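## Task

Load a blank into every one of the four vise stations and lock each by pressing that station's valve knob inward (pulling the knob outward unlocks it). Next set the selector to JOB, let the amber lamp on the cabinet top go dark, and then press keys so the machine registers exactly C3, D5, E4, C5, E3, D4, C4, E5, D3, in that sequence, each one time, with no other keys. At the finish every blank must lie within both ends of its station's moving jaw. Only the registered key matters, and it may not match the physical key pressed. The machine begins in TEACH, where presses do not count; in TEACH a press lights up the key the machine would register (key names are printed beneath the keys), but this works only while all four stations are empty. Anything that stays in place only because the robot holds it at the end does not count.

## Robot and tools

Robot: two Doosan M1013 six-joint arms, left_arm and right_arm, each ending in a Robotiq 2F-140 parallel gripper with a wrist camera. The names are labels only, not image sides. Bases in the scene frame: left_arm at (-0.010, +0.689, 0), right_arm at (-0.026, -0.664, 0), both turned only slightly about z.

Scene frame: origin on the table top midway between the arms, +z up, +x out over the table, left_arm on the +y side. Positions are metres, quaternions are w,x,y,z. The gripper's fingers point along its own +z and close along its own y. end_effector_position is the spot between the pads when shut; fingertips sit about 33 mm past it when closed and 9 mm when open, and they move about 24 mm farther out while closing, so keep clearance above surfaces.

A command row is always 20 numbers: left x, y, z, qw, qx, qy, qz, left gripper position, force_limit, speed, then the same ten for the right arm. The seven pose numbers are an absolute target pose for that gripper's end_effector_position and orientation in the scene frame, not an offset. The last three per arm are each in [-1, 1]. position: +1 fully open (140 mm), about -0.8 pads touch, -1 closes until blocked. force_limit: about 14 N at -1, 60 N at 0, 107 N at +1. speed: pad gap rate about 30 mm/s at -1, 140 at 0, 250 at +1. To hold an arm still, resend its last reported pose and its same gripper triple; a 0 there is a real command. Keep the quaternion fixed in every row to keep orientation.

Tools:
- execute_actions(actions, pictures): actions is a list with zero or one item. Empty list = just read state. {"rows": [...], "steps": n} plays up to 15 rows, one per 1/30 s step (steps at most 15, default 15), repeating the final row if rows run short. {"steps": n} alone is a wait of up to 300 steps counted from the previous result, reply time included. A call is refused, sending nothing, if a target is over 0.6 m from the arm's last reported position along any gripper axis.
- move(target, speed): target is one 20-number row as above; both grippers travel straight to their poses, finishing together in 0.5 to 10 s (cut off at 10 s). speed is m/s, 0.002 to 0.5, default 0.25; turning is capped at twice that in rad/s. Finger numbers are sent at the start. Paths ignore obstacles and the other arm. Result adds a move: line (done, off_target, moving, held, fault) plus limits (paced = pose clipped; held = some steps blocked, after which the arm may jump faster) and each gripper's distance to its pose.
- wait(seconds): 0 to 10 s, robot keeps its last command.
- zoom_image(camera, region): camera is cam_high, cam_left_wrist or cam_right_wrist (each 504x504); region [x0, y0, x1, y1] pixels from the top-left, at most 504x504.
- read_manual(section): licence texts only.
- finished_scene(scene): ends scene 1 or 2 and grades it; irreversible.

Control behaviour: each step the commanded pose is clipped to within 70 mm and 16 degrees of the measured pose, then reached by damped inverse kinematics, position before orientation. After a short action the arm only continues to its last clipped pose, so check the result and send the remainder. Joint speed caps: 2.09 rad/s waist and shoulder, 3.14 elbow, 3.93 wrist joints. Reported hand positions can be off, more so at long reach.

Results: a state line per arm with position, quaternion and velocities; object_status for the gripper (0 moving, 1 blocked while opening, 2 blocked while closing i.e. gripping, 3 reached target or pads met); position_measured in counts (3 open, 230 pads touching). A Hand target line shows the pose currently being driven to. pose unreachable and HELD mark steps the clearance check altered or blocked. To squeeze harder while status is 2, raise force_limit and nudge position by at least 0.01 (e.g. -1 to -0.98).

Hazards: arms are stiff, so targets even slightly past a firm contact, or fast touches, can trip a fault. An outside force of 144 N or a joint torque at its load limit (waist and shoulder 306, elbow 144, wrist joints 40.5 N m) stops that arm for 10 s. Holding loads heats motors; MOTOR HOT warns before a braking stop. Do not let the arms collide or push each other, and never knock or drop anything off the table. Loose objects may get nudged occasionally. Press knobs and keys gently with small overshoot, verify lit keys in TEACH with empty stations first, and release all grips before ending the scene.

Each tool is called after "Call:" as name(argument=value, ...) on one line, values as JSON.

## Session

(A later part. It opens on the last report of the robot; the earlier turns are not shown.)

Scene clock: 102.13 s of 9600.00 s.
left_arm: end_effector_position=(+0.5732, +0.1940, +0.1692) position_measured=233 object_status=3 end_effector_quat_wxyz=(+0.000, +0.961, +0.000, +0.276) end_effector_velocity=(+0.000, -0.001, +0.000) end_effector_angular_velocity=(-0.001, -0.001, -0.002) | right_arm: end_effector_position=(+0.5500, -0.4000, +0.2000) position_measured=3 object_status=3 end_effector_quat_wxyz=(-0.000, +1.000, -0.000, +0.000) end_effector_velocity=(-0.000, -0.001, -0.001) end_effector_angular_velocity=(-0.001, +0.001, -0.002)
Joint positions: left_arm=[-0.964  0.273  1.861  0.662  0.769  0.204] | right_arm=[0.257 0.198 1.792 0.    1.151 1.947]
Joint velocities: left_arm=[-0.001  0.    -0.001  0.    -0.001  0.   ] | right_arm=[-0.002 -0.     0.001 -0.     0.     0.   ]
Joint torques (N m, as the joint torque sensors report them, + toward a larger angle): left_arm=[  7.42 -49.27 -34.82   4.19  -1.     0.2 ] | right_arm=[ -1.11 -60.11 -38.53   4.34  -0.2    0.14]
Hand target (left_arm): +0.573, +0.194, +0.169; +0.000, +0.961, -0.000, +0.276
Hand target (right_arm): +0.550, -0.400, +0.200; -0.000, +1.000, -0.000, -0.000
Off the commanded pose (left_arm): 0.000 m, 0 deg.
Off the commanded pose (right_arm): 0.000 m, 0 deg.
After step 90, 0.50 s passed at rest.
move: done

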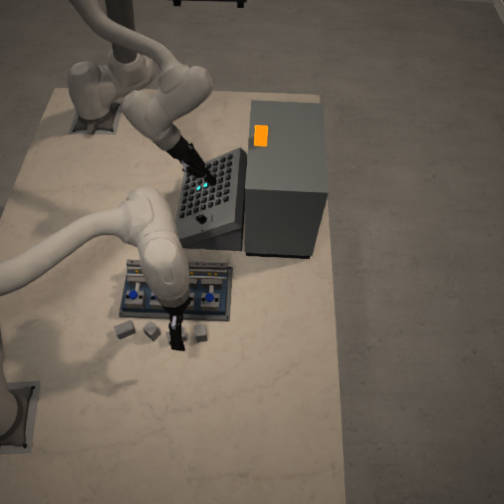

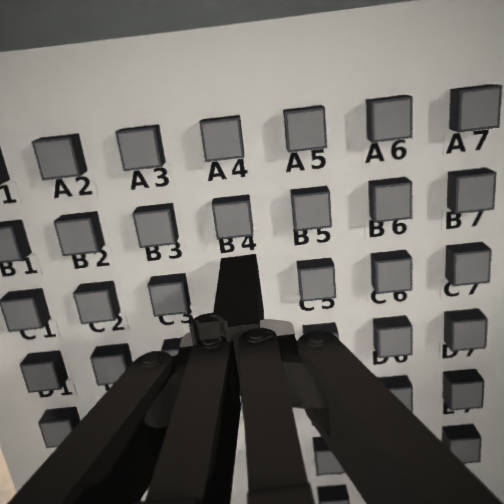

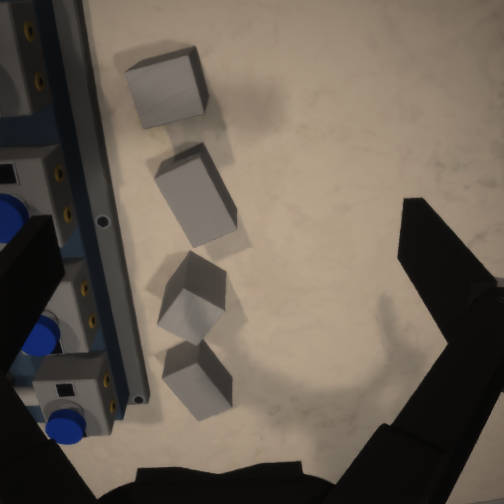

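Call:
move(target=[0.5676,0.194,0.1781,0,0.961,0,0.276,-1,0,0,0.55,-0.4,0.2,0,1,0,0,1,0,0], speed=0.05)

Call:
move(target=[0.5964,0.228,0.1961,0,0.961,0,0.276,-1,0,0,0.55,-0.4,0.2,0,1,0,0,1,0,0], speed=0.1)

Call:
move(target=[0.6012,0.228,0.1884,0,0.961,0,0.276,-1,0,0,0.55,-0.4,0.2,0,1,0,0,1,0,0], speed=0.015)

Scene clock: 112.37 s of 9600.00 s.
left_arm: end_effector_position=(+0.5676, +0.1940, +0.1781) position_measured=233 object_status=3 end_effector_quat_wxyz=(-0.000, +0.961, +0.000, +0.276) end_effector_velocity=(-0.000, -0.000, +0.000) end_effector_angular_velocity=(-0.000, +0.001, +0.001) | right_arm: end_effector_position=(+0.5500, -0.4000, +0.2000) position_measured=3 object_status=3 end_effector_quat_wxyz=(-0.000, +1.000, -0.000, +0.000) end_effector_velocity=(+0.000, -0.001, +0.000) end_effector_angular_velocity=(-0.000, +0.000, -0.001)
Joint positions: left_arm=[-0.971  0.26   1.86   0.654  0.784  0.21 ] | right_arm=[0.257 0.198 1.792 0.    1.151 1.947]
Joint velocities: left_arm=[-0.     0.    -0.001 -0.002  0.001  0.   ] | right_arm=[-0.001 -0.     0.    -0.     0.    -0.   ]
Joint torques (N m, as the joint torque sensors report them, + toward a larger angle): left_arm=[  0.46 -62.16 -39.17   3.45   0.27   0.2 ] | right_arm=[ -1.98 -60.09 -38.09   4.22  -0.21   0.32]
Hand target (left_arm): +0.568, +0.194, +0.178; -0.000, +0.961, +0.000, +0.276
Hand target (right_arm): +0.550, -0.400, +0.200; -0.000, +1.000, -0.000, -0.000
Off the commanded pose (left_arm): 0.000 m, 0 deg.
Off the commanded pose (right_arm): 0.000 m, 0 deg.
After step 90, 6.53 s passed at rest.
move: done

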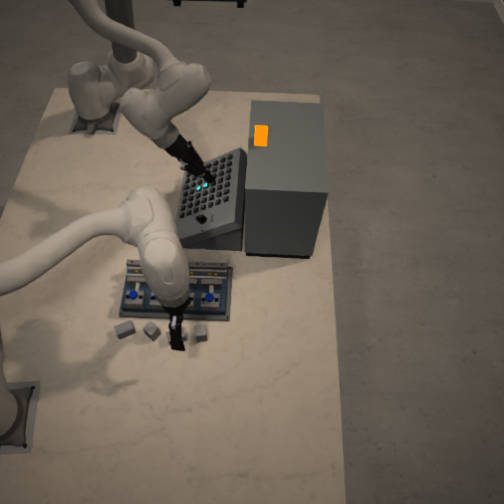

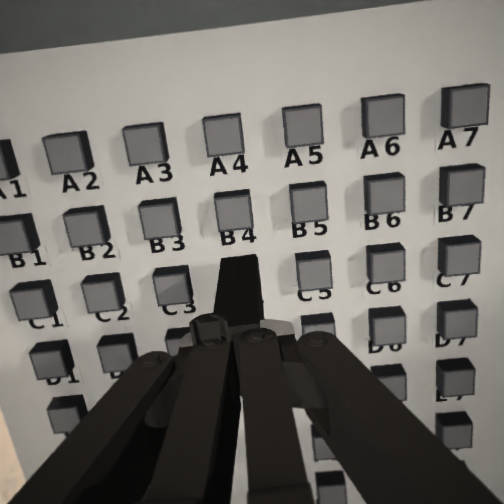

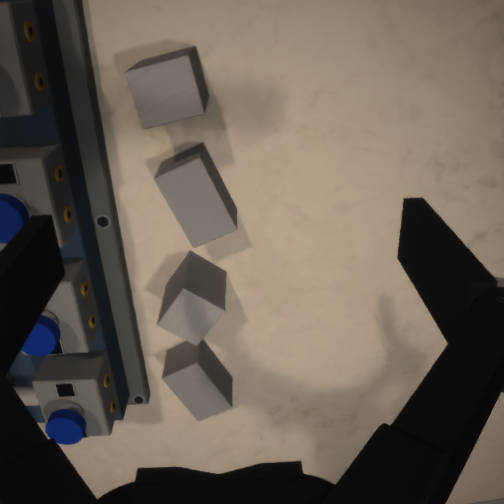

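Scene clock: 113.17 s of 9600.00 s.
left_arm: end_effector_position=(+0.5965, +0.2280, +0.1961) position_measured=233 object_status=3 end_effector_quat_wxyz=(-0.000, +0.961, +0.000, +0.276) end_effector_velocity=(+0.001, +0.000, +0.001) end_effector_angular_velocity=(-0.002, -0.001, +0.000) | right_arm: end_effector_position=(+0.5500, -0.4000, +0.2000) position_measured=3 object_status=3 end_effector_quat_wxyz=(-0.000, +1.000, +0.000, +0.000) end_effector_velocity=(-0.001, +0.000, -0.001) end_effector_angular_velocity=(-0.001, +0.001, +0.001)
Joint positions: left_arm=[-0.902  0.235  1.856  0.623  0.773  0.303] | right_arm=[0.257 0.198 1.792 0.    1.151 1.947]
Joint velocities: left_arm=[ 0.001 -0.001 -0.001 -0.    -0.     0.001] | right_arm=[ 0.001  0.001  0.001 -0.     0.     0.   ]
Joint torques (N m, as the joint torque sensors report them, + toward a larger angle): left_arm=[  1.86 -60.07 -40.06   3.41   0.15   0.35] | right_arm=[ -1.07 -61.07 -38.38   4.21  -0.21   0.3 ]
Hand target (left_arm): +0.596, +0.228, +0.196; -0.000, +0.961, +0.000, +0.276
Hand target (right_arm): +0.550, -0.400, +0.200; -0.000, +1.000, -0.000, -0.000
Off the commanded pose (left_arm): 0.000 m, 0 deg.
Off the commanded pose (right_arm): 0.000 m, 0 deg.
move: done

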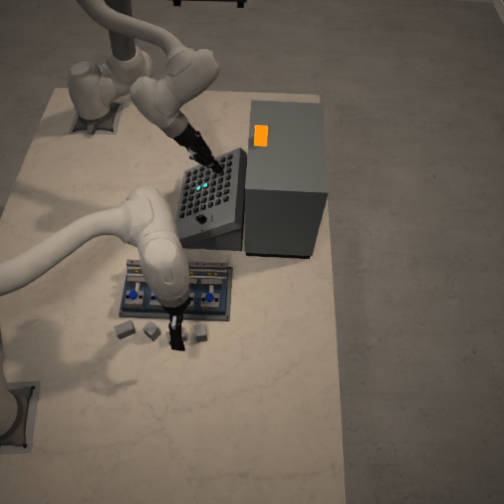

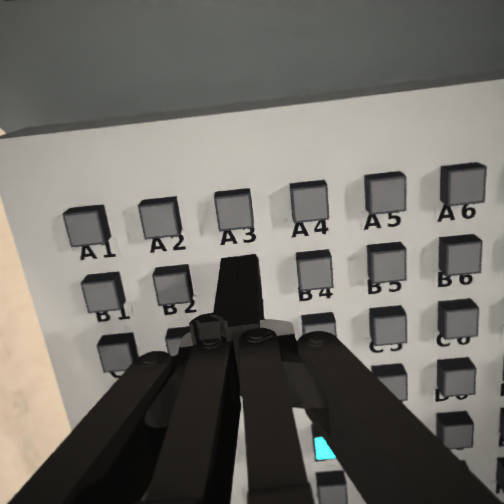

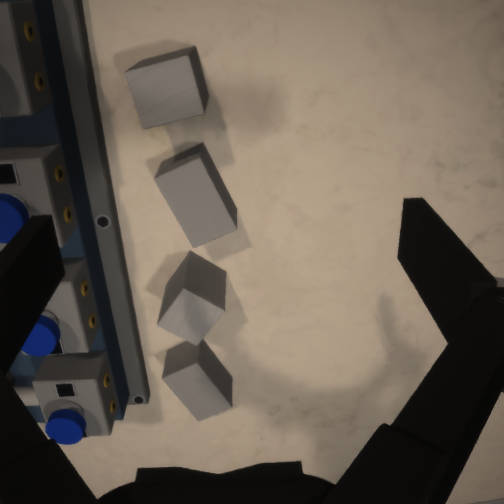

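Scene clock: 114.00 s of 9600.00 s.
left_arm: end_effector_position=(+0.6012, +0.2280, +0.1884) position_measured=233 object_status=3 end_effector_quat_wxyz=(+0.000, +0.961, -0.000, +0.276) end_effector_velocity=(+0.001, +0.001, +0.000) end_effector_angular_velocity=(-0.001, -0.000, +0.002) | right_arm: end_effector_position=(+0.5500, -0.4000, +0.2000) position_measured=3 object_status=3 end_effector_quat_wxyz=(-0.000, +1.000, -0.000, +0.000) end_effector_velocity=(+0.000, -0.000, +0.000) end_effector_angular_velocity=(+0.000, -0.000, -0.001)
Joint positions: left_arm=[-0.896  0.246  1.857  0.629  0.76   0.298] | right_arm=[0.257 0.198 1.792 0.    1.151 1.947]
Joint velocities: left_arm=[ 0.002 -0.    -0.001 -0.001  0.    -0.   ] | right_arm=[-0.001 -0.    -0.     0.     0.     0.   ]
Joint torques (N m, as the joint torque sensors report them, + toward a larger angle): left_arm=[  0.15 -59.12 -38.32   3.32   0.4    0.3 ] | right_arm=[ -1.48 -61.58 -38.45   4.21  -0.02   0.13]
Hand target (left_arm): +0.601, +0.228, +0.188; +0.000, +0.961, -0.000, +0.276
Hand target (right_arm): +0.550, -0.400, +0.200; -0.000, +1.000, -0.000, -0.000
Off the commanded pose (left_arm): 0.000 m, 0 deg.
Off the commanded pose (right_arm): 0.000 m, 0 deg.
move: done

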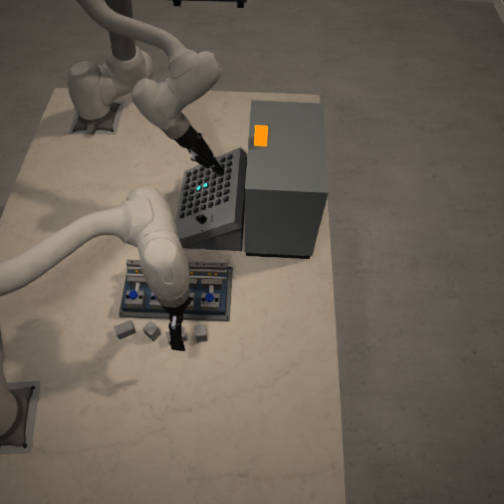

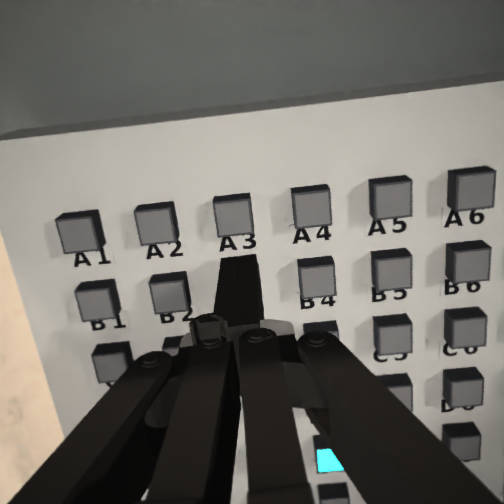

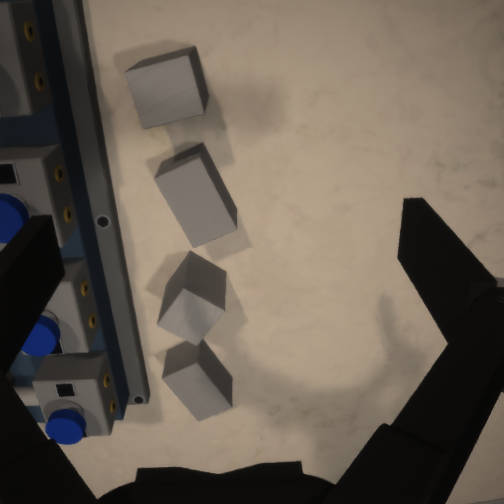

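Call:
move(target=[0.6019,0.228,0.1873,0,0.961,0,0.276,-1,0,0,0.55,-0.4,0.2,0,1,0,0,1,0,0], speed=0.01)

Scene clock: 117.43 s of 9600.00 s.
left_arm: end_effector_position=(+0.6019, +0.2280, +0.1874) position_measured=233 object_status=3 end_effector_quat_wxyz=(+0.000, +0.961, +0.000, +0.276) end_effector_velocity=(+0.000, +0.001, -0.001) end_effector_angular_velocity=(+0.001, +0.001, +0.001) | right_arm: end_effector_position=(+0.5500, -0.4000, +0.2000) position_measured=3 object_status=3 end_effector_quat_wxyz=(-0.000, +1.000, +0.000, +0.000) end_effector_velocity=(+0.000, -0.000, -0.000) end_effector_angular_velocity=(+0.000, -0.000, -0.001)
Joint positions: left_arm=[-0.895  0.248  1.857  0.63   0.758  0.297] | right_arm=[ 0.257  0.198  1.792 -0.     1.151  1.947]
Joint velocities: left_arm=[ 0.001  0.     0.001 -0.    -0.    -0.   ] | right_arm=[-0.  0. -0.  0. -0.  0.]
Joint torques (N m, as the joint torque sensors report them, + toward a larger angle): left_arm=[  9.62 -40.75 -33.68   4.52  -1.88   0.22] | right_arm=[ -2.8  -61.33 -38.86   4.24  -0.33   0.25]
Hand target (left_arm): +0.602, +0.228, +0.187; +0.000, +0.961, -0.000, +0.276
Hand target (right_arm): +0.550, -0.400, +0.200; +0.000, +1.000, -0.000, -0.000
Off the commanded pose (left_arm): 0.000 m, 0 deg.
Off the commanded pose (right_arm): 0.000 m, 0 deg.
move: done

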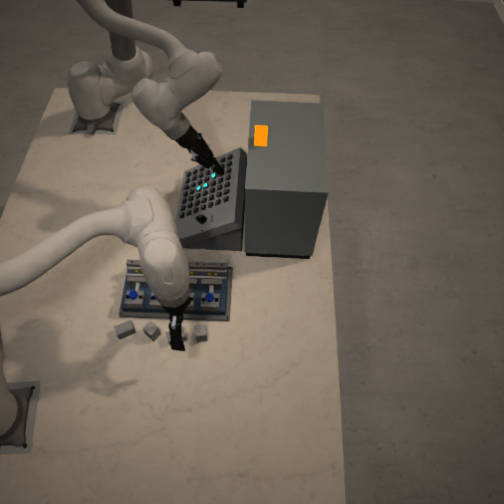

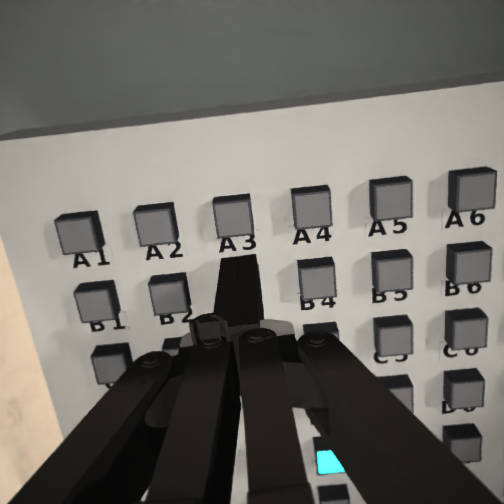

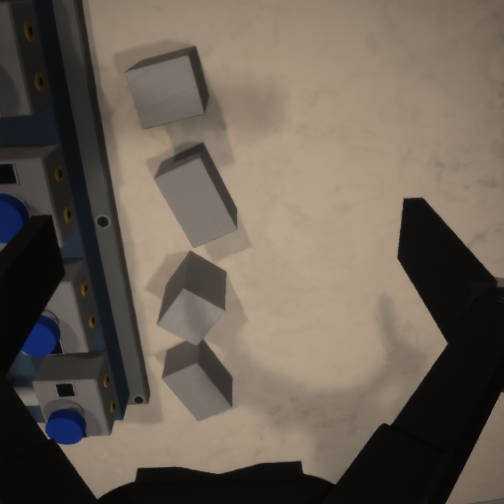

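Call:
execute_actions(actions=[{"rows":[[0.5964,0.228,0.1961,0,0.961,0,0.276,-1,0,0,0.55,-0.4,0.2,0,1,0,0,1,0,0]],"steps":10}], pictures=false)

Call:
execute_actions(actions=[{"rows":[[0.5964,0.194,0.1961,0,0.961,0,0.276,-1,0,0,0.55,-0.4,0.2,0,1,0,0,1,0,0]],"steps":15}], pictures=false)

Call:
move(target=[0.6019,0.194,0.1873,0,0.961,0,0.276,-1,0,0,0.55,-0.4,0.2,0,1,0,0,1,0,0], speed=0.015)

Call:
execute_actions(actions=[{"rows":[[0.5964,0.194,0.1961,0,0.961,0,0.276,-1,0,0,0.55,-0.4,0.2,0,1,0,0,1,0,0]],"steps":10}], pictures=false)

Call:
execute_actions(actions=[{"rows":[[0.5964,0.16,0.1961,0,0.961,0,0.276,-1,0,0,0.55,-0.4,0.2,0,1,0,0,1,0,0]],"steps":15}], pictures=false)

Call:
move(target=[0.6019,0.16,0.1873,0,0.961,0,0.276,-1,0,0,0.55,-0.4,0.2,0,1,0,0,1,0,0], speed=0.015)

Scene clock: 132.47 s of 9600.00 s.
left_arm: end_effector_position=(+0.5964, +0.2281, +0.1959) position_measured=233 object_status=3 end_effector_quat_wxyz=(-0.000, +0.961, +0.000, +0.276) end_effector_velocity=(+0.000, -0.001, +0.003) end_effector_angular_velocity=(-0.003, -0.002, +0.000) | right_arm: end_effector_position=(+0.5500, -0.4000, +0.2000) position_measured=3 object_status=3 end_effector_quat_wxyz=(-0.000, +1.000, +0.000, +0.000) end_effector_velocity=(-0.000, +0.000, -0.000) end_effector_angular_velocity=(-0.000, -0.000, +0.001)
Joint positions: left_arm=[-0.902  0.235  1.856  0.623  0.773  0.303] | right_arm=[0.257 0.198 1.792 0.    1.151 1.947]
Joint velocities: left_arm=[-0.    -0.003 -0.002 -0.001  0.002  0.001] | right_arm=[ 0.001 -0.     0.    -0.    -0.     0.   ]
Joint torques (N m, as the joint torque sensors report them, + toward a larger angle): left_arm=[  0.22 -60.08 -40.31   3.6   -0.03   0.01] | right_arm=[ -0.41 -58.85 -38.33   4.2   -0.01   0.22]
Hand target (left_arm): +0.596, +0.228, +0.196; -0.000, +0.961, +0.000, +0.276
Hand target (right_arm): +0.550, -0.400, +0.200; +0.000, +1.000, +0.000, -0.000
Off the commanded pose (left_arm): 0.000 m, 0 deg.
Off the commanded pose (right_arm): 0.000 m, 0 deg.
Steps of this call (steps 1 to 90: nothing new was sent; then 11.70 s passed at rest; steps 91 to 100: all 10 steps of this action). Readings (end_effector_position | what the end effector reports):
91: left_arm (+0.6018, +0.2280, +0.1876) | right_arm (+0.5500, -0.4000, +0.2000) | left_arm position_measured=233 object_status=3 | right_arm position_measured=3 object_status=3
92: left_arm (+0.6000, +0.2283, +0.1898) | right_arm (+0.5500, -0.4000, +0.2000) | left_arm position_measured=233 object_status=3 | right_arm position_measured=3 object_status=3
94: left_arm (+0.5971, +0.2284, +0.1944) | right_arm (+0.5500, -0.4000, +0.2000) | left_arm position_measured=233 object_status=3 | right_arm position_measured=3 object_status=3
98: left_arm (+0.5964, +0.2281, +0.1957) | right_arm (+0.5500, -0.4000, +0.2000) | left_arm position_measured=233 object_status=3 | right_arm position_measured=3 object_status=3
100: the state above

Scene clock: 132.97 s of 9600.00 s.
left_arm: end_effector_position=(+0.5963, +0.1940, +0.1961) position_measured=233 object_status=3 end_effector_quat_wxyz=(+0.000, +0.961, +0.000, +0.276) end_effector_velocity=(-0.001, -0.001, +0.002) end_effector_angular_velocity=(-0.001, -0.002, -0.003) | right_arm: end_effector_position=(+0.5500, -0.4000, +0.2000) position_measured=3 object_status=3 end_effector_quat_wxyz=(-0.000, +1.000, +0.000, +0.000) end_effector_velocity=(-0.000, +0.000, +0.000) end_effector_angular_velocity=(-0.000, -0.000, +0.000)
Joint positions: left_arm=[-0.935  0.271  1.807  0.623  0.799  0.279] | right_arm=[ 0.257  0.198  1.792 -0.     1.151  1.947]
Joint velocities: left_arm=[-0.002 -0.002 -0.     0.002 -0.001 -0.   ] | right_arm=[ 0. -0.  0. -0. -0.  0.]
Joint torques (N m, as the joint torque sensors report them, + toward a larger angle): left_arm=[  0.73 -63.95 -39.86   3.56   0.22   0.2 ] | right_arm=[ -2.02 -60.59 -38.87   4.23  -0.27   0.11]
Hand target (left_arm): +0.596, +0.194, +0.196; +0.000, +0.961, +0.000, +0.276
Hand target (right_arm): +0.550, -0.400, +0.200; +0.000, +1.000, +0.000, -0.000
Off the commanded pose (left_arm): 0.000 m, 0 deg.
Off the commanded pose (right_arm): 0.000 m, 0 deg.
Steps of this call (steps 1 to 15: all 15 steps of this action). Readings (end_effector_position | what the end effector reports):
1: left_arm (+0.5963, +0.2274, +0.1960) | right_arm (+0.5500, -0.4000, +0.2000) | left_arm position_measured=233 object_status=3 | right_arm position_measured=3 object_status=3
2: left_arm (+0.5962, +0.2215, +0.1964) | right_arm (+0.5500, -0.4000, +0.2000) | left_arm position_measured=233 object_status=3 | right_arm position_measured=3 object_status=3
4: left_arm (+0.5956, +0.2014, +0.1961) | right_arm (+0.5500, -0.4000, +0.2000) | left_arm position_measured=233 object_status=3 | right_arm position_measured=3 object_status=3
8: left_arm (+0.5962, +0.1943, +0.1961) | right_arm (+0.5500, -0.4000, +0.2000) | left_arm position_measured=233 object_status=3 | right_arm position_measured=3 object_status=3
15: the state above

Scene clock: 134.10 s of 9600.00 s.
left_arm: end_effector_position=(+0.6019, +0.1939, +0.1875) position_measured=233 object_status=3 end_effector_quat_wxyz=(+0.000, +0.961, +0.000, +0.276) end_effector_velocity=(-0.000, -0.000, -0.001) end_effector_angular_velocity=(+0.000, +0.001, -0.000) | right_arm: end_effector_position=(+0.5500, -0.4000, +0.2000) position_measured=3 object_status=3 end_effector_quat_wxyz=(-0.000, +1.000, +0.000, +0.000) end_effector_velocity=(+0.000, +0.000, -0.000) end_effector_angular_velocity=(-0.001, +0.000, +0.001)
Joint positions: left_arm=[-0.929  0.284  1.808  0.63   0.785  0.274] | right_arm=[ 0.257  0.198  1.792 -0.     1.151  1.947]
Joint velocities: left_arm=[-0.     0.001  0.    -0.    -0.001 -0.   ] | right_arm=[ 0.001  0.    -0.    -0.001 -0.    -0.   ]
Joint torques (N m, as the joint torque sensors report them, + toward a larger angle): left_arm=[ 11.97 -37.9  -32.54   5.2   -2.86   0.09] | right_arm=[ -1.95 -59.14 -38.38   4.38  -0.21   0.22]
Hand target (left_arm): +0.602, +0.194, +0.187; +0.000, +0.961, -0.000, +0.276
Hand target (right_arm): +0.550, -0.400, +0.200; +0.000, +1.000, +0.000, -0.000
Off the commanded pose (left_arm): 0.000 m, 0 deg.
Off the commanded pose (right_arm): 0.000 m, 0 deg.
move: done

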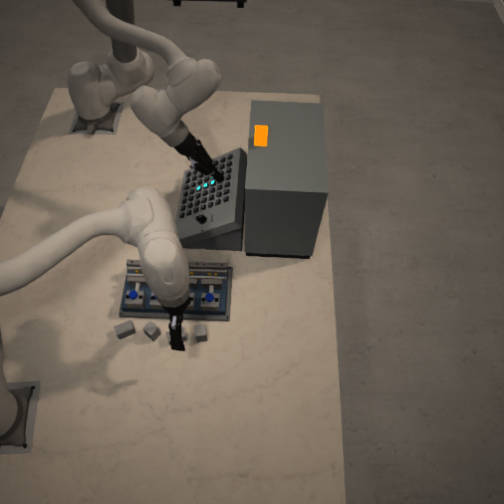

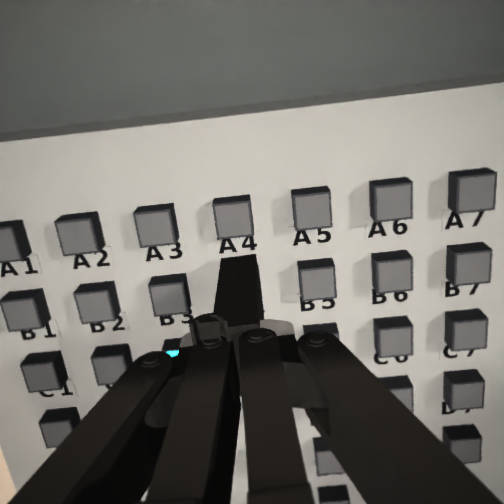

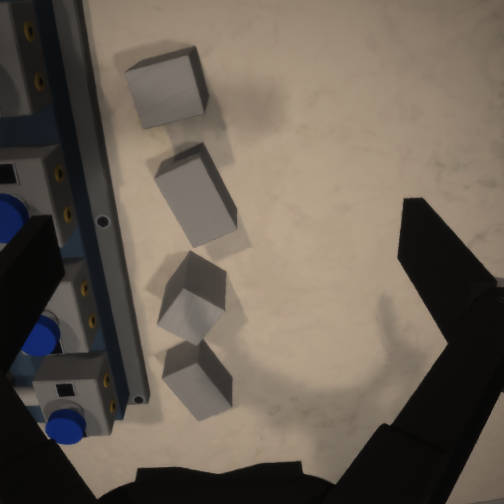

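Scene clock: 134.43 s of 9600.00 s.
left_arm: end_effector_position=(+0.5964, +0.1941, +0.1959) position_measured=233 object_status=3 end_effector_quat_wxyz=(-0.000, +0.961, +0.000, +0.276) end_effector_velocity=(-0.001, -0.001, +0.002) end_effector_angular_velocity=(-0.001, -0.001, -0.003) | right_arm: end_effector_position=(+0.5500, -0.4000, +0.2000) position_measured=3 object_status=3 end_effector_quat_wxyz=(-0.000, +1.000, +0.000, +0.000) end_effector_velocity=(-0.000, +0.001, +0.000) end_effector_angular_velocity=(+0.000, -0.000, +0.001)
Joint positions: left_arm=[-0.935  0.272  1.807  0.623  0.799  0.279] | right_arm=[ 0.257  0.198  1.792 -0.     1.151  1.947]
Joint velocities: left_arm=[-0.002 -0.002 -0.001 -0.     0.001  0.001] | right_arm=[ 0.001 -0.    -0.     0.     0.     0.   ]
Joint torques (N m, as the joint torque sensors report them, + toward a larger angle): left_arm=[  1.24 -62.71 -40.31   3.57   0.34   0.21] | right_arm=[ -2.76 -60.89 -38.49   4.2   -0.18   0.28]
Hand target (left_arm): +0.596, +0.194, +0.196; -0.000, +0.961, +0.000, +0.276
Hand target (right_arm): +0.550, -0.400, +0.200; +0.000, +1.000, +0.000, -0.000
Off the commanded pose (left_arm): 0.000 m, 0 deg.
Off the commanded pose (right_arm): 0.000 m, 0 deg.
Steps of this call (steps 1 to 10: all 10 steps of this action). Readings (end_effector_position | what the end effector reports):
1: left_arm (+0.6018, +0.1939, +0.1878) | right_arm (+0.5500, -0.4000, +0.2000) | left_arm position_measured=233 object_status=3 | right_arm position_measured=3 object_status=3
2: left_arm (+0.6001, +0.1942, +0.1899) | right_arm (+0.5500, -0.4000, +0.2000) | left_arm position_measured=233 object_status=3 | right_arm position_measured=3 object_status=3
4: left_arm (+0.5972, +0.1944, +0.1945) | right_arm (+0.5500, -0.4000, +0.2000) | left_arm position_measured=233 object_status=3 | right_arm position_measured=3 object_status=3
8: left_arm (+0.5964, +0.1941, +0.1957) | right_arm (+0.5500, -0.4000, +0.2000) | left_arm position_measured=233 object_status=3 | right_arm position_measured=3 object_status=3
10: the state above

Scene clock: 134.93 s of 9600.00 s.
left_arm: end_effector_position=(+0.5963, +0.1600, +0.1961) position_measured=233 object_status=3 end_effector_quat_wxyz=(+0.000, +0.961, +0.000, +0.276) end_effector_velocity=(-0.000, -0.001, +0.002) end_effector_angular_velocity=(-0.001, -0.002, -0.002) | right_arm: end_effector_position=(+0.5500, -0.4000, +0.2000) position_measured=3 object_status=3 end_effector_quat_wxyz=(-0.000, +1.000, +0.000, +0.000) end_effector_velocity=(+0.001, -0.001, +0.000) end_effector_angular_velocity=(+0.000, -0.001, -0.002)
Joint positions: left_arm=[-0.966  0.309  1.756  0.622  0.826  0.26 ] | right_arm=[ 0.257  0.198  1.792 -0.     1.151  1.947]
Joint velocities: left_arm=[-0.002 -0.001 -0.002  0.001  0.001  0.   ] | right_arm=[-0.002 -0.    -0.001  0.    -0.     0.   ]
Joint torques (N m, as the joint torque sensors report them, + toward a larger angle): left_arm=[ -0.11 -67.79 -40.07   3.7    0.26   0.25] | right_arm=[ -1.69 -60.14 -38.45   4.39  -0.22   0.17]
Hand target (left_arm): +0.596, +0.160, +0.196; +0.000, +0.961, +0.000, +0.276
Hand target (right_arm): +0.550, -0.400, +0.200; +0.000, +1.000, +0.000, -0.000
Off the commanded pose (left_arm): 0.000 m, 0 deg.
Off the commanded pose (right_arm): 0.000 m, 0 deg.
Steps of this call (steps 1 to 15: all 15 steps of this action). Readings (end_effector_position | what the end effector reports):
1: left_arm (+0.5963, +0.1934, +0.1960) | right_arm (+0.5500, -0.4000, +0.2000) | left_arm position_measured=233 object_status=3 | right_arm position_measured=3 object_status=3
2: left_arm (+0.5963, +0.1877, +0.1965) | right_arm (+0.5500, -0.4000, +0.2000) | left_arm position_measured=233 object_status=3 | right_arm position_measured=3 object_status=3
4: left_arm (+0.5957, +0.1676, +0.1962) | right_arm (+0.5500, -0.4000, +0.2000) | left_arm position_measured=233 object_status=3 | right_arm position_measured=3 object_status=3
8: left_arm (+0.5963, +0.1603, +0.1961) | right_arm (+0.5500, -0.4000, +0.2000) | left_arm position_measured=233 object_status=3 | right_arm position_measured=3 object_status=3
15: the state above

Scene clock: 136.07 s of 9600.00 s.
left_arm: end_effector_position=(+0.6019, +0.1599, +0.1876) position_measured=233 object_status=3 end_effector_quat_wxyz=(+0.000, +0.961, +0.000, +0.276) end_effector_velocity=(-0.000, +0.000, -0.003) end_effector_angular_velocity=(+0.003, +0.001, -0.001) | right_arm: end_effector_position=(+0.5500, -0.4000, +0.2000) position_measured=3 object_status=3 end_effector_quat_wxyz=(-0.000, +1.000, -0.000, +0.000) end_effector_velocity=(-0.000, +0.000, +0.000) end_effector_angular_velocity=(+0.000, -0.000, +0.000)
Joint positions: left_arm=[-0.96   0.321  1.757  0.628  0.812  0.256] | right_arm=[ 0.257  0.198  1.792 -0.     1.151  1.947]
Joint velocities: left_arm=[-0.     0.003  0.001  0.001 -0.001  0.   ] | right_arm=[ 0.001 -0.    -0.     0.    -0.     0.   ]
Joint torques (N m, as the joint torque sensors report them, + toward a larger angle): left_arm=[ 16.84 -34.06 -30.48   5.9   -3.89   0.17] | right_arm=[ -2.22 -59.96 -38.55   4.24  -0.05   0.05]
Hand target (left_arm): +0.602, +0.160, +0.187; +0.000, +0.961, -0.000, +0.276
Hand target (right_arm): +0.550, -0.400, +0.200; +0.000, +1.000, +0.000, -0.000
Off the commanded pose (left_arm): 0.000 m, 0 deg.
Off the commanded pose (right_arm): 0.000 m, 0 deg.
move: done

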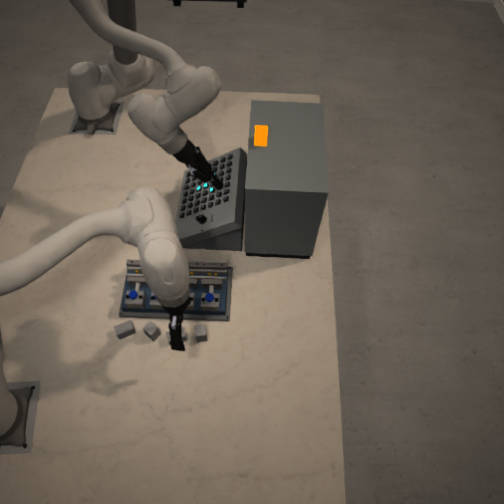

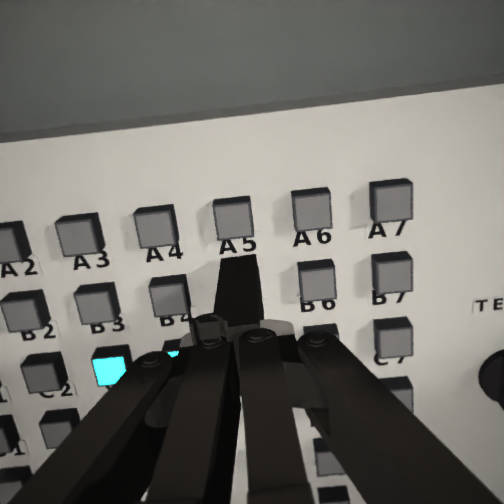

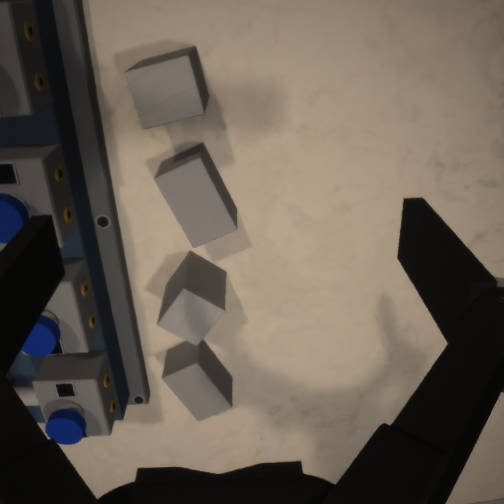

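Call:
execute_actions(actions=[{"rows":[[0.58,0.16,0.22,0,0.961,0,0.276,-1,0,0,0.55,-0.4,0.2,0,1,0,0,1,0,0]],"steps":10}], pictures=false)

Call:
move(target=[0.5,0.25,0.28,0,0.961,0,0.276,-1,0,0,0.507,-0.373,0.1,0,0.839,-0.545,0,0.3,0,0])

Scene clock: 149.60 s of 9600.00 s.
left_arm: end_effector_position=(+0.5801, +0.1601, +0.2196) position_measured=233 object_status=3 end_effector_quat_wxyz=(-0.000, +0.961, +0.000, +0.276) end_effector_velocity=(-0.001, -0.001, +0.004) end_effector_angular_velocity=(-0.003, -0.000, -0.000) | right_arm: end_effector_position=(+0.5500, -0.4000, +0.2000) position_measured=3 object_status=3 end_effector_quat_wxyz=(-0.000, +1.000, -0.000, +0.000) end_effector_velocity=(+0.000, -0.002, -0.001) end_effector_angular_velocity=(-0.000, +0.001, -0.003)
Joint positions: left_arm=[-0.986  0.277  1.753  0.607  0.866  0.269] | right_arm=[0.257 0.198 1.792 0.    1.151 1.947]
Joint velocities: left_arm=[-0.002 -0.004 -0.002 -0.003  0.004  0.001] | right_arm=[-0.002  0.     0.001 -0.    -0.     0.   ]
Joint torques (N m, as the joint torque sensors report them, + toward a larger angle): left_arm=[  1.89 -65.95 -40.71   3.71   0.22   0.01] | right_arm=[ -1.66 -59.61 -38.2    4.23  -0.05   0.39]
Hand target (left_arm): +0.580, +0.160, +0.220; -0.000, +0.961, +0.000, +0.276
Hand target (right_arm): +0.550, -0.400, +0.200; -0.000, +1.000, +0.000, -0.000
Off the commanded pose (left_arm): 0.000 m, 0 deg.
Off the commanded pose (right_arm): 0.000 m, 0 deg.
Steps of this call (steps 1 to 90: nothing new was sent; then 10.20 s passed at rest; steps 91 to 100: all 10 steps of this action). Readings (end_effector_position | what the end effector reports):
91: left_arm (+0.6017, +0.1600, +0.1877) | right_arm (+0.5500, -0.4000, +0.2000) | left_arm position_measured=233 object_status=3 | right_arm position_measured=3 object_status=3
92: left_arm (+0.5988, +0.1604, +0.1910) | right_arm (+0.5500, -0.4000, +0.2000) | left_arm position_measured=233 object_status=3 | right_arm position_measured=3 object_status=3
94: left_arm (+0.5867, +0.1604, +0.2095) | right_arm (+0.5500, -0.4000, +0.2000) | left_arm position_measured=233 object_status=3 | right_arm position_measured=3 object_status=3
98: left_arm (+0.5802, +0.1602, +0.2192) | right_arm (+0.5500, -0.4000, +0.2000) | left_arm position_measured=233 object_status=3 | right_arm position_measured=3 object_status=3
100: the state above

Scene clock: 152.53 s of 9600.00 s.
left_arm: end_effector_position=(+0.5002, +0.2501, +0.2802) position_measured=233 object_status=3 end_effector_quat_wxyz=(-0.000, +0.961, +0.000, +0.276) end_effector_velocity=(-0.001, -0.001, +0.001) end_effector_angular_velocity=(-0.001, +0.001, -0.000) | right_arm: end_effector_position=(+0.5072, -0.3728, +0.1000) position_measured=91 object_status=3 end_effector_quat_wxyz=(-0.000, +0.839, -0.545, -0.000) end_effector_velocity=(+0.000, -0.000, -0.000) end_effector_angular_velocity=(-0.000, +0.000, -0.002)
Joint positions: left_arm=[-1.01   0.052  1.903  0.579  0.939  0.297] | right_arm=[0.324 0.243 1.941 0.    0.957 3.166]
Joint velocities: left_arm=[-0.001 -0.    -0.001 -0.001  0.001 -0.   ] | right_arm=[ 0.     0.    -0.    -0.    -0.     0.002]
Joint torques (N m, as the joint torque sensors report them, + toward a larger angle): left_arm=[  0.52 -44.33 -42.16   3.99   0.24   0.17] | right_arm=[ -1.95 -61.54 -34.49   3.91  -0.02   0.36]
Hand target (left_arm): +0.500, +0.250, +0.280; -0.000, +0.961, +0.000, +0.276
Hand target (right_arm): +0.507, -0.373, +0.100; -0.000, +0.839, -0.545, -0.000
Off the commanded pose (left_arm): 0.000 m, 0 deg.
Off the commanded pose (right_arm): 0.000 m, 0 deg.
move: done

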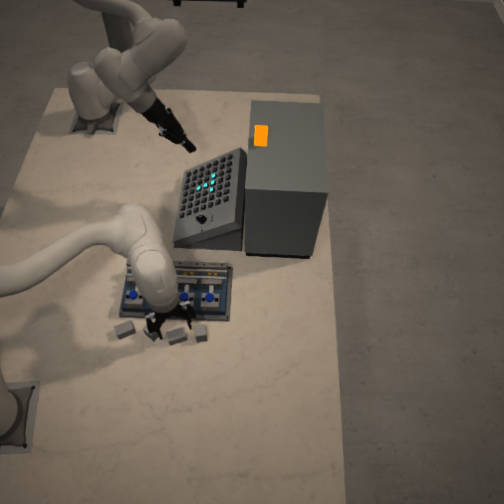

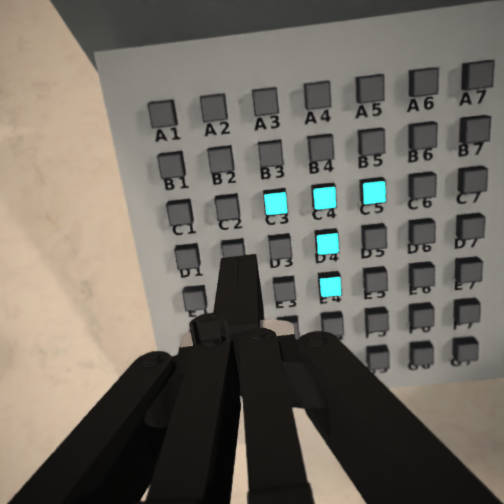

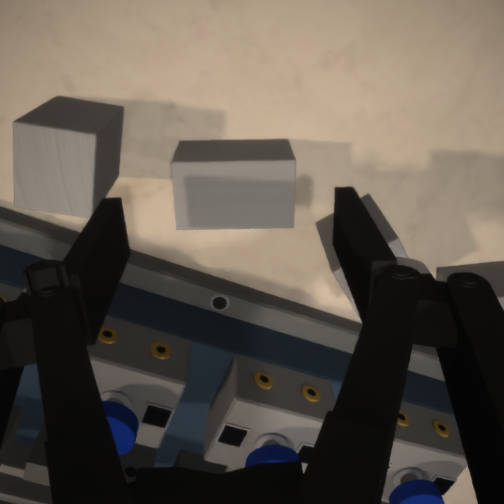

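Call:
move(target=[0.5,0.25,0.28,0,0.961,0,0.276,-1,0,0,0.503,-0.372,0.085,0,0.83,-0.558,0,0.12,0,0], speed=0.05)

Call:
move(target=[0.5,0.25,0.28,0,0.961,0,0.276,-1,0,0,0.503,-0.372,0.048,0,0.83,-0.558,0,0.12,0,0], speed=0.05)

Call:
move(target=[0.5,0.25,0.28,0,0.961,0,0.276,-1,0,0,0.503,-0.372,0.048,0,0.83,-0.558,0,-1,-0.3,-0.5])

Scene clock: 160.73 s of 9600.00 s.
left_arm: end_effector_position=(+0.5000, +0.2500, +0.2800) position_measured=233 object_status=3 end_effector_quat_wxyz=(+0.000, +0.961, +0.000, +0.276) end_effector_velocity=(+0.001, +0.000, +0.001) end_effector_angular_velocity=(-0.000, -0.002, -0.000) | right_arm: end_effector_position=(+0.5030, -0.3720, +0.0850) position_measured=114 object_status=3 end_effector_quat_wxyz=(-0.000, +0.830, -0.558, -0.000) end_effector_velocity=(+0.000, +0.001, +0.000) end_effector_angular_velocity=(+0.000, -0.001, +0.001)
Joint positions: left_arm=[-1.011  0.052  1.904  0.579  0.939  0.297] | right_arm=[0.329 0.254 1.96  0.    0.928 3.202]
Joint velocities: left_arm=[ 0.    -0.001 -0.     0.001 -0.    -0.   ] | right_arm=[ 0.001  0.    -0.001 -0.    -0.     0.   ]
Joint torques (N m, as the joint torque sensors report them, + toward a larger angle): left_arm=[  0.85 -43.78 -42.22   4.01   0.2    0.24] | right_arm=[ -2.22 -59.31 -32.86   3.63  -0.08   0.13]
Hand target (left_arm): +0.500, +0.250, +0.280; +0.000, +0.961, -0.000, +0.276
Hand target (right_arm): +0.503, -0.372, +0.085; -0.000, +0.830, -0.558, -0.000
Off the commanded pose (left_arm): 0.000 m, 0 deg.
Off the commanded pose (right_arm): 0.000 m, 0 deg.
After step 90, 4.47 s passed at rest.
move: done

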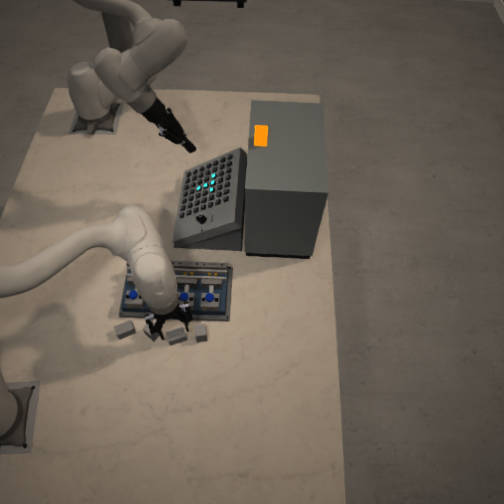

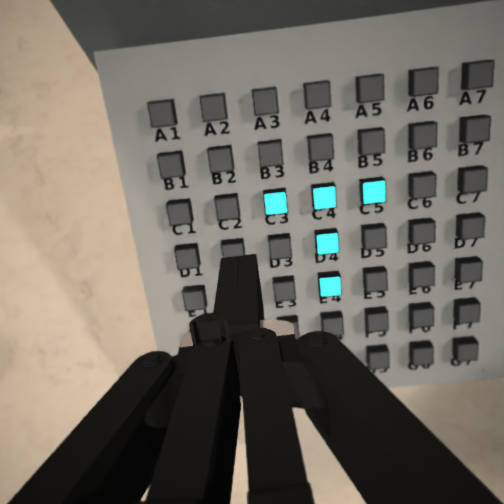

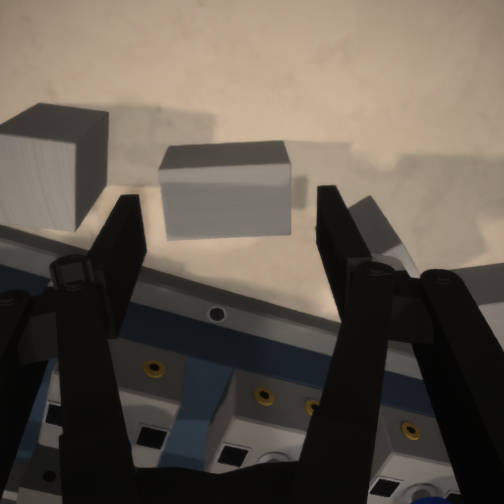

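Scene clock: 161.73 s of 9600.00 s.
left_arm: end_effector_position=(+0.5000, +0.2500, +0.2800) position_measured=233 object_status=3 end_effector_quat_wxyz=(+0.000, +0.961, +0.000, +0.276) end_effector_velocity=(-0.000, -0.000, -0.000) end_effector_angular_velocity=(+0.000, +0.001, +0.000) | right_arm: end_effector_position=(+0.5030, -0.3720, +0.0480) position_measured=114 object_status=3 end_effector_quat_wxyz=(-0.000, +0.830, -0.558, -0.000) end_effector_velocity=(-0.001, +0.001, -0.001) end_effector_angular_velocity=(-0.000, +0.001, +0.002)
Joint positions: left_arm=[-1.011  0.052  1.904  0.579  0.939  0.297] | right_arm=[0.329 0.295 1.988 0.    0.859 3.202]
Joint velocities: left_arm=[-0.     0.    -0.    -0.001  0.001  0.   ] | right_arm=[ 0.001  0.001  0.001 -0.    -0.001 -0.   ]
Joint torques (N m, as the joint torque sensors report them, + toward a larger angle): left_arm=[ -0.02 -43.78 -41.72   4.     0.08   0.2 ] | right_arm=[ -1.87 -63.2  -32.33   3.65  -0.42   0.39]
Hand target (left_arm): +0.500, +0.250, +0.280; +0.000, +0.961, -0.000, +0.276
Hand target (right_arm): +0.503, -0.372, +0.048; -0.000, +0.830, -0.558, -0.000
Off the commanded pose (left_arm): 0.000 m, 0 deg.
Off the commanded pose (right_arm): 0.000 m, 0 deg.
move: done

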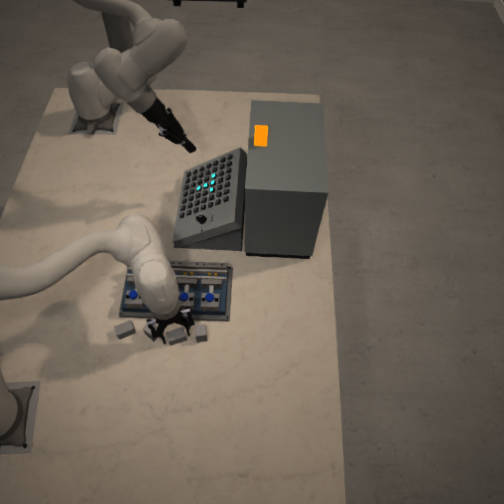

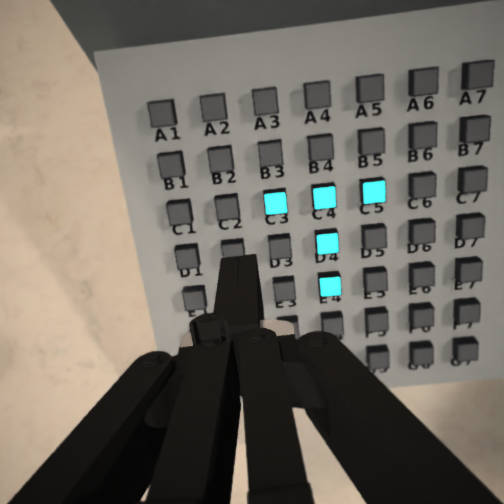

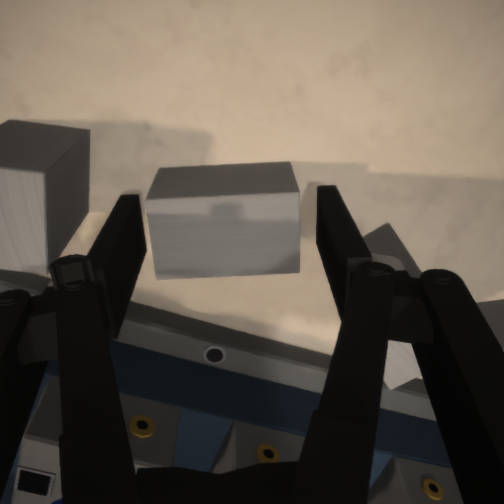

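Scene clock: 162.43 s of 9600.00 s.
left_arm: end_effector_position=(+0.5000, +0.2500, +0.2800) position_measured=233 object_status=3 end_effector_quat_wxyz=(+0.000, +0.961, -0.000, +0.276) end_effector_velocity=(-0.001, -0.001, -0.001) end_effector_angular_velocity=(+0.001, +0.001, -0.002) | right_arm: end_effector_position=(+0.5030, -0.3720, +0.0480) position_measured=142 object_status=2 end_effector_quat_wxyz=(-0.000, +0.830, -0.558, -0.000) end_effector_velocity=(+0.000, -0.000, +0.000) end_effector_angular_velocity=(+0.000, -0.000, -0.001)
Joint positions: left_arm=[-1.011  0.052  1.904  0.579  0.939  0.297] | right_arm=[0.329 0.295 1.988 0.    0.859 3.202]
Joint velocities: left_arm=[-0.001  0.001  0.    -0.    -0.     0.   ] | right_arm=[-0.001 -0.     0.    -0.    -0.     0.   ]
Joint torques (N m, as the joint torque sensors report them, + toward a larger angle): left_arm=[  0.82 -44.31 -42.03   4.08   0.17   0.1 ] | right_arm=[ -0.84 -52.68 -24.16   3.61  -0.16   0.43]
Hand target (left_arm): +0.500, +0.250, +0.280; +0.000, +0.961, -0.000, +0.276
Hand target (right_arm): +0.503, -0.372, +0.048; -0.000, +0.830, -0.558, -0.000
Off the commanded pose (left_arm): 0.000 m, 0 deg.
Off the commanded pose (right_arm): 0.000 m, 0 deg.
move: done

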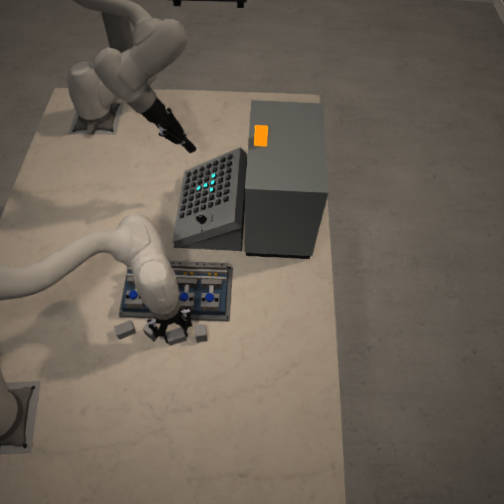

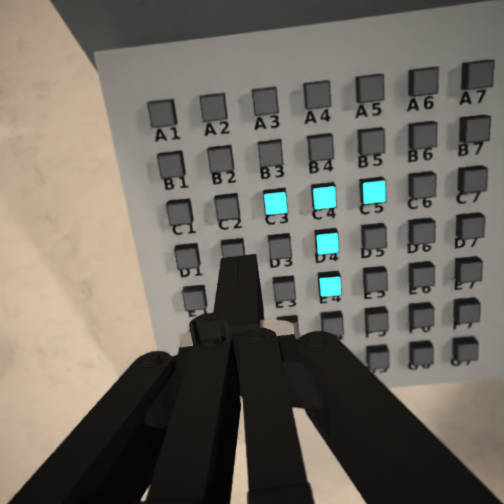

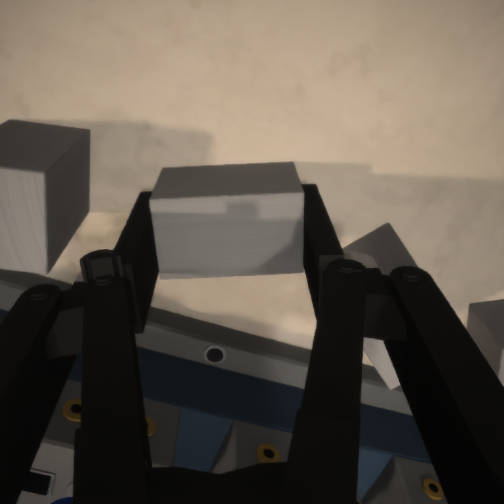

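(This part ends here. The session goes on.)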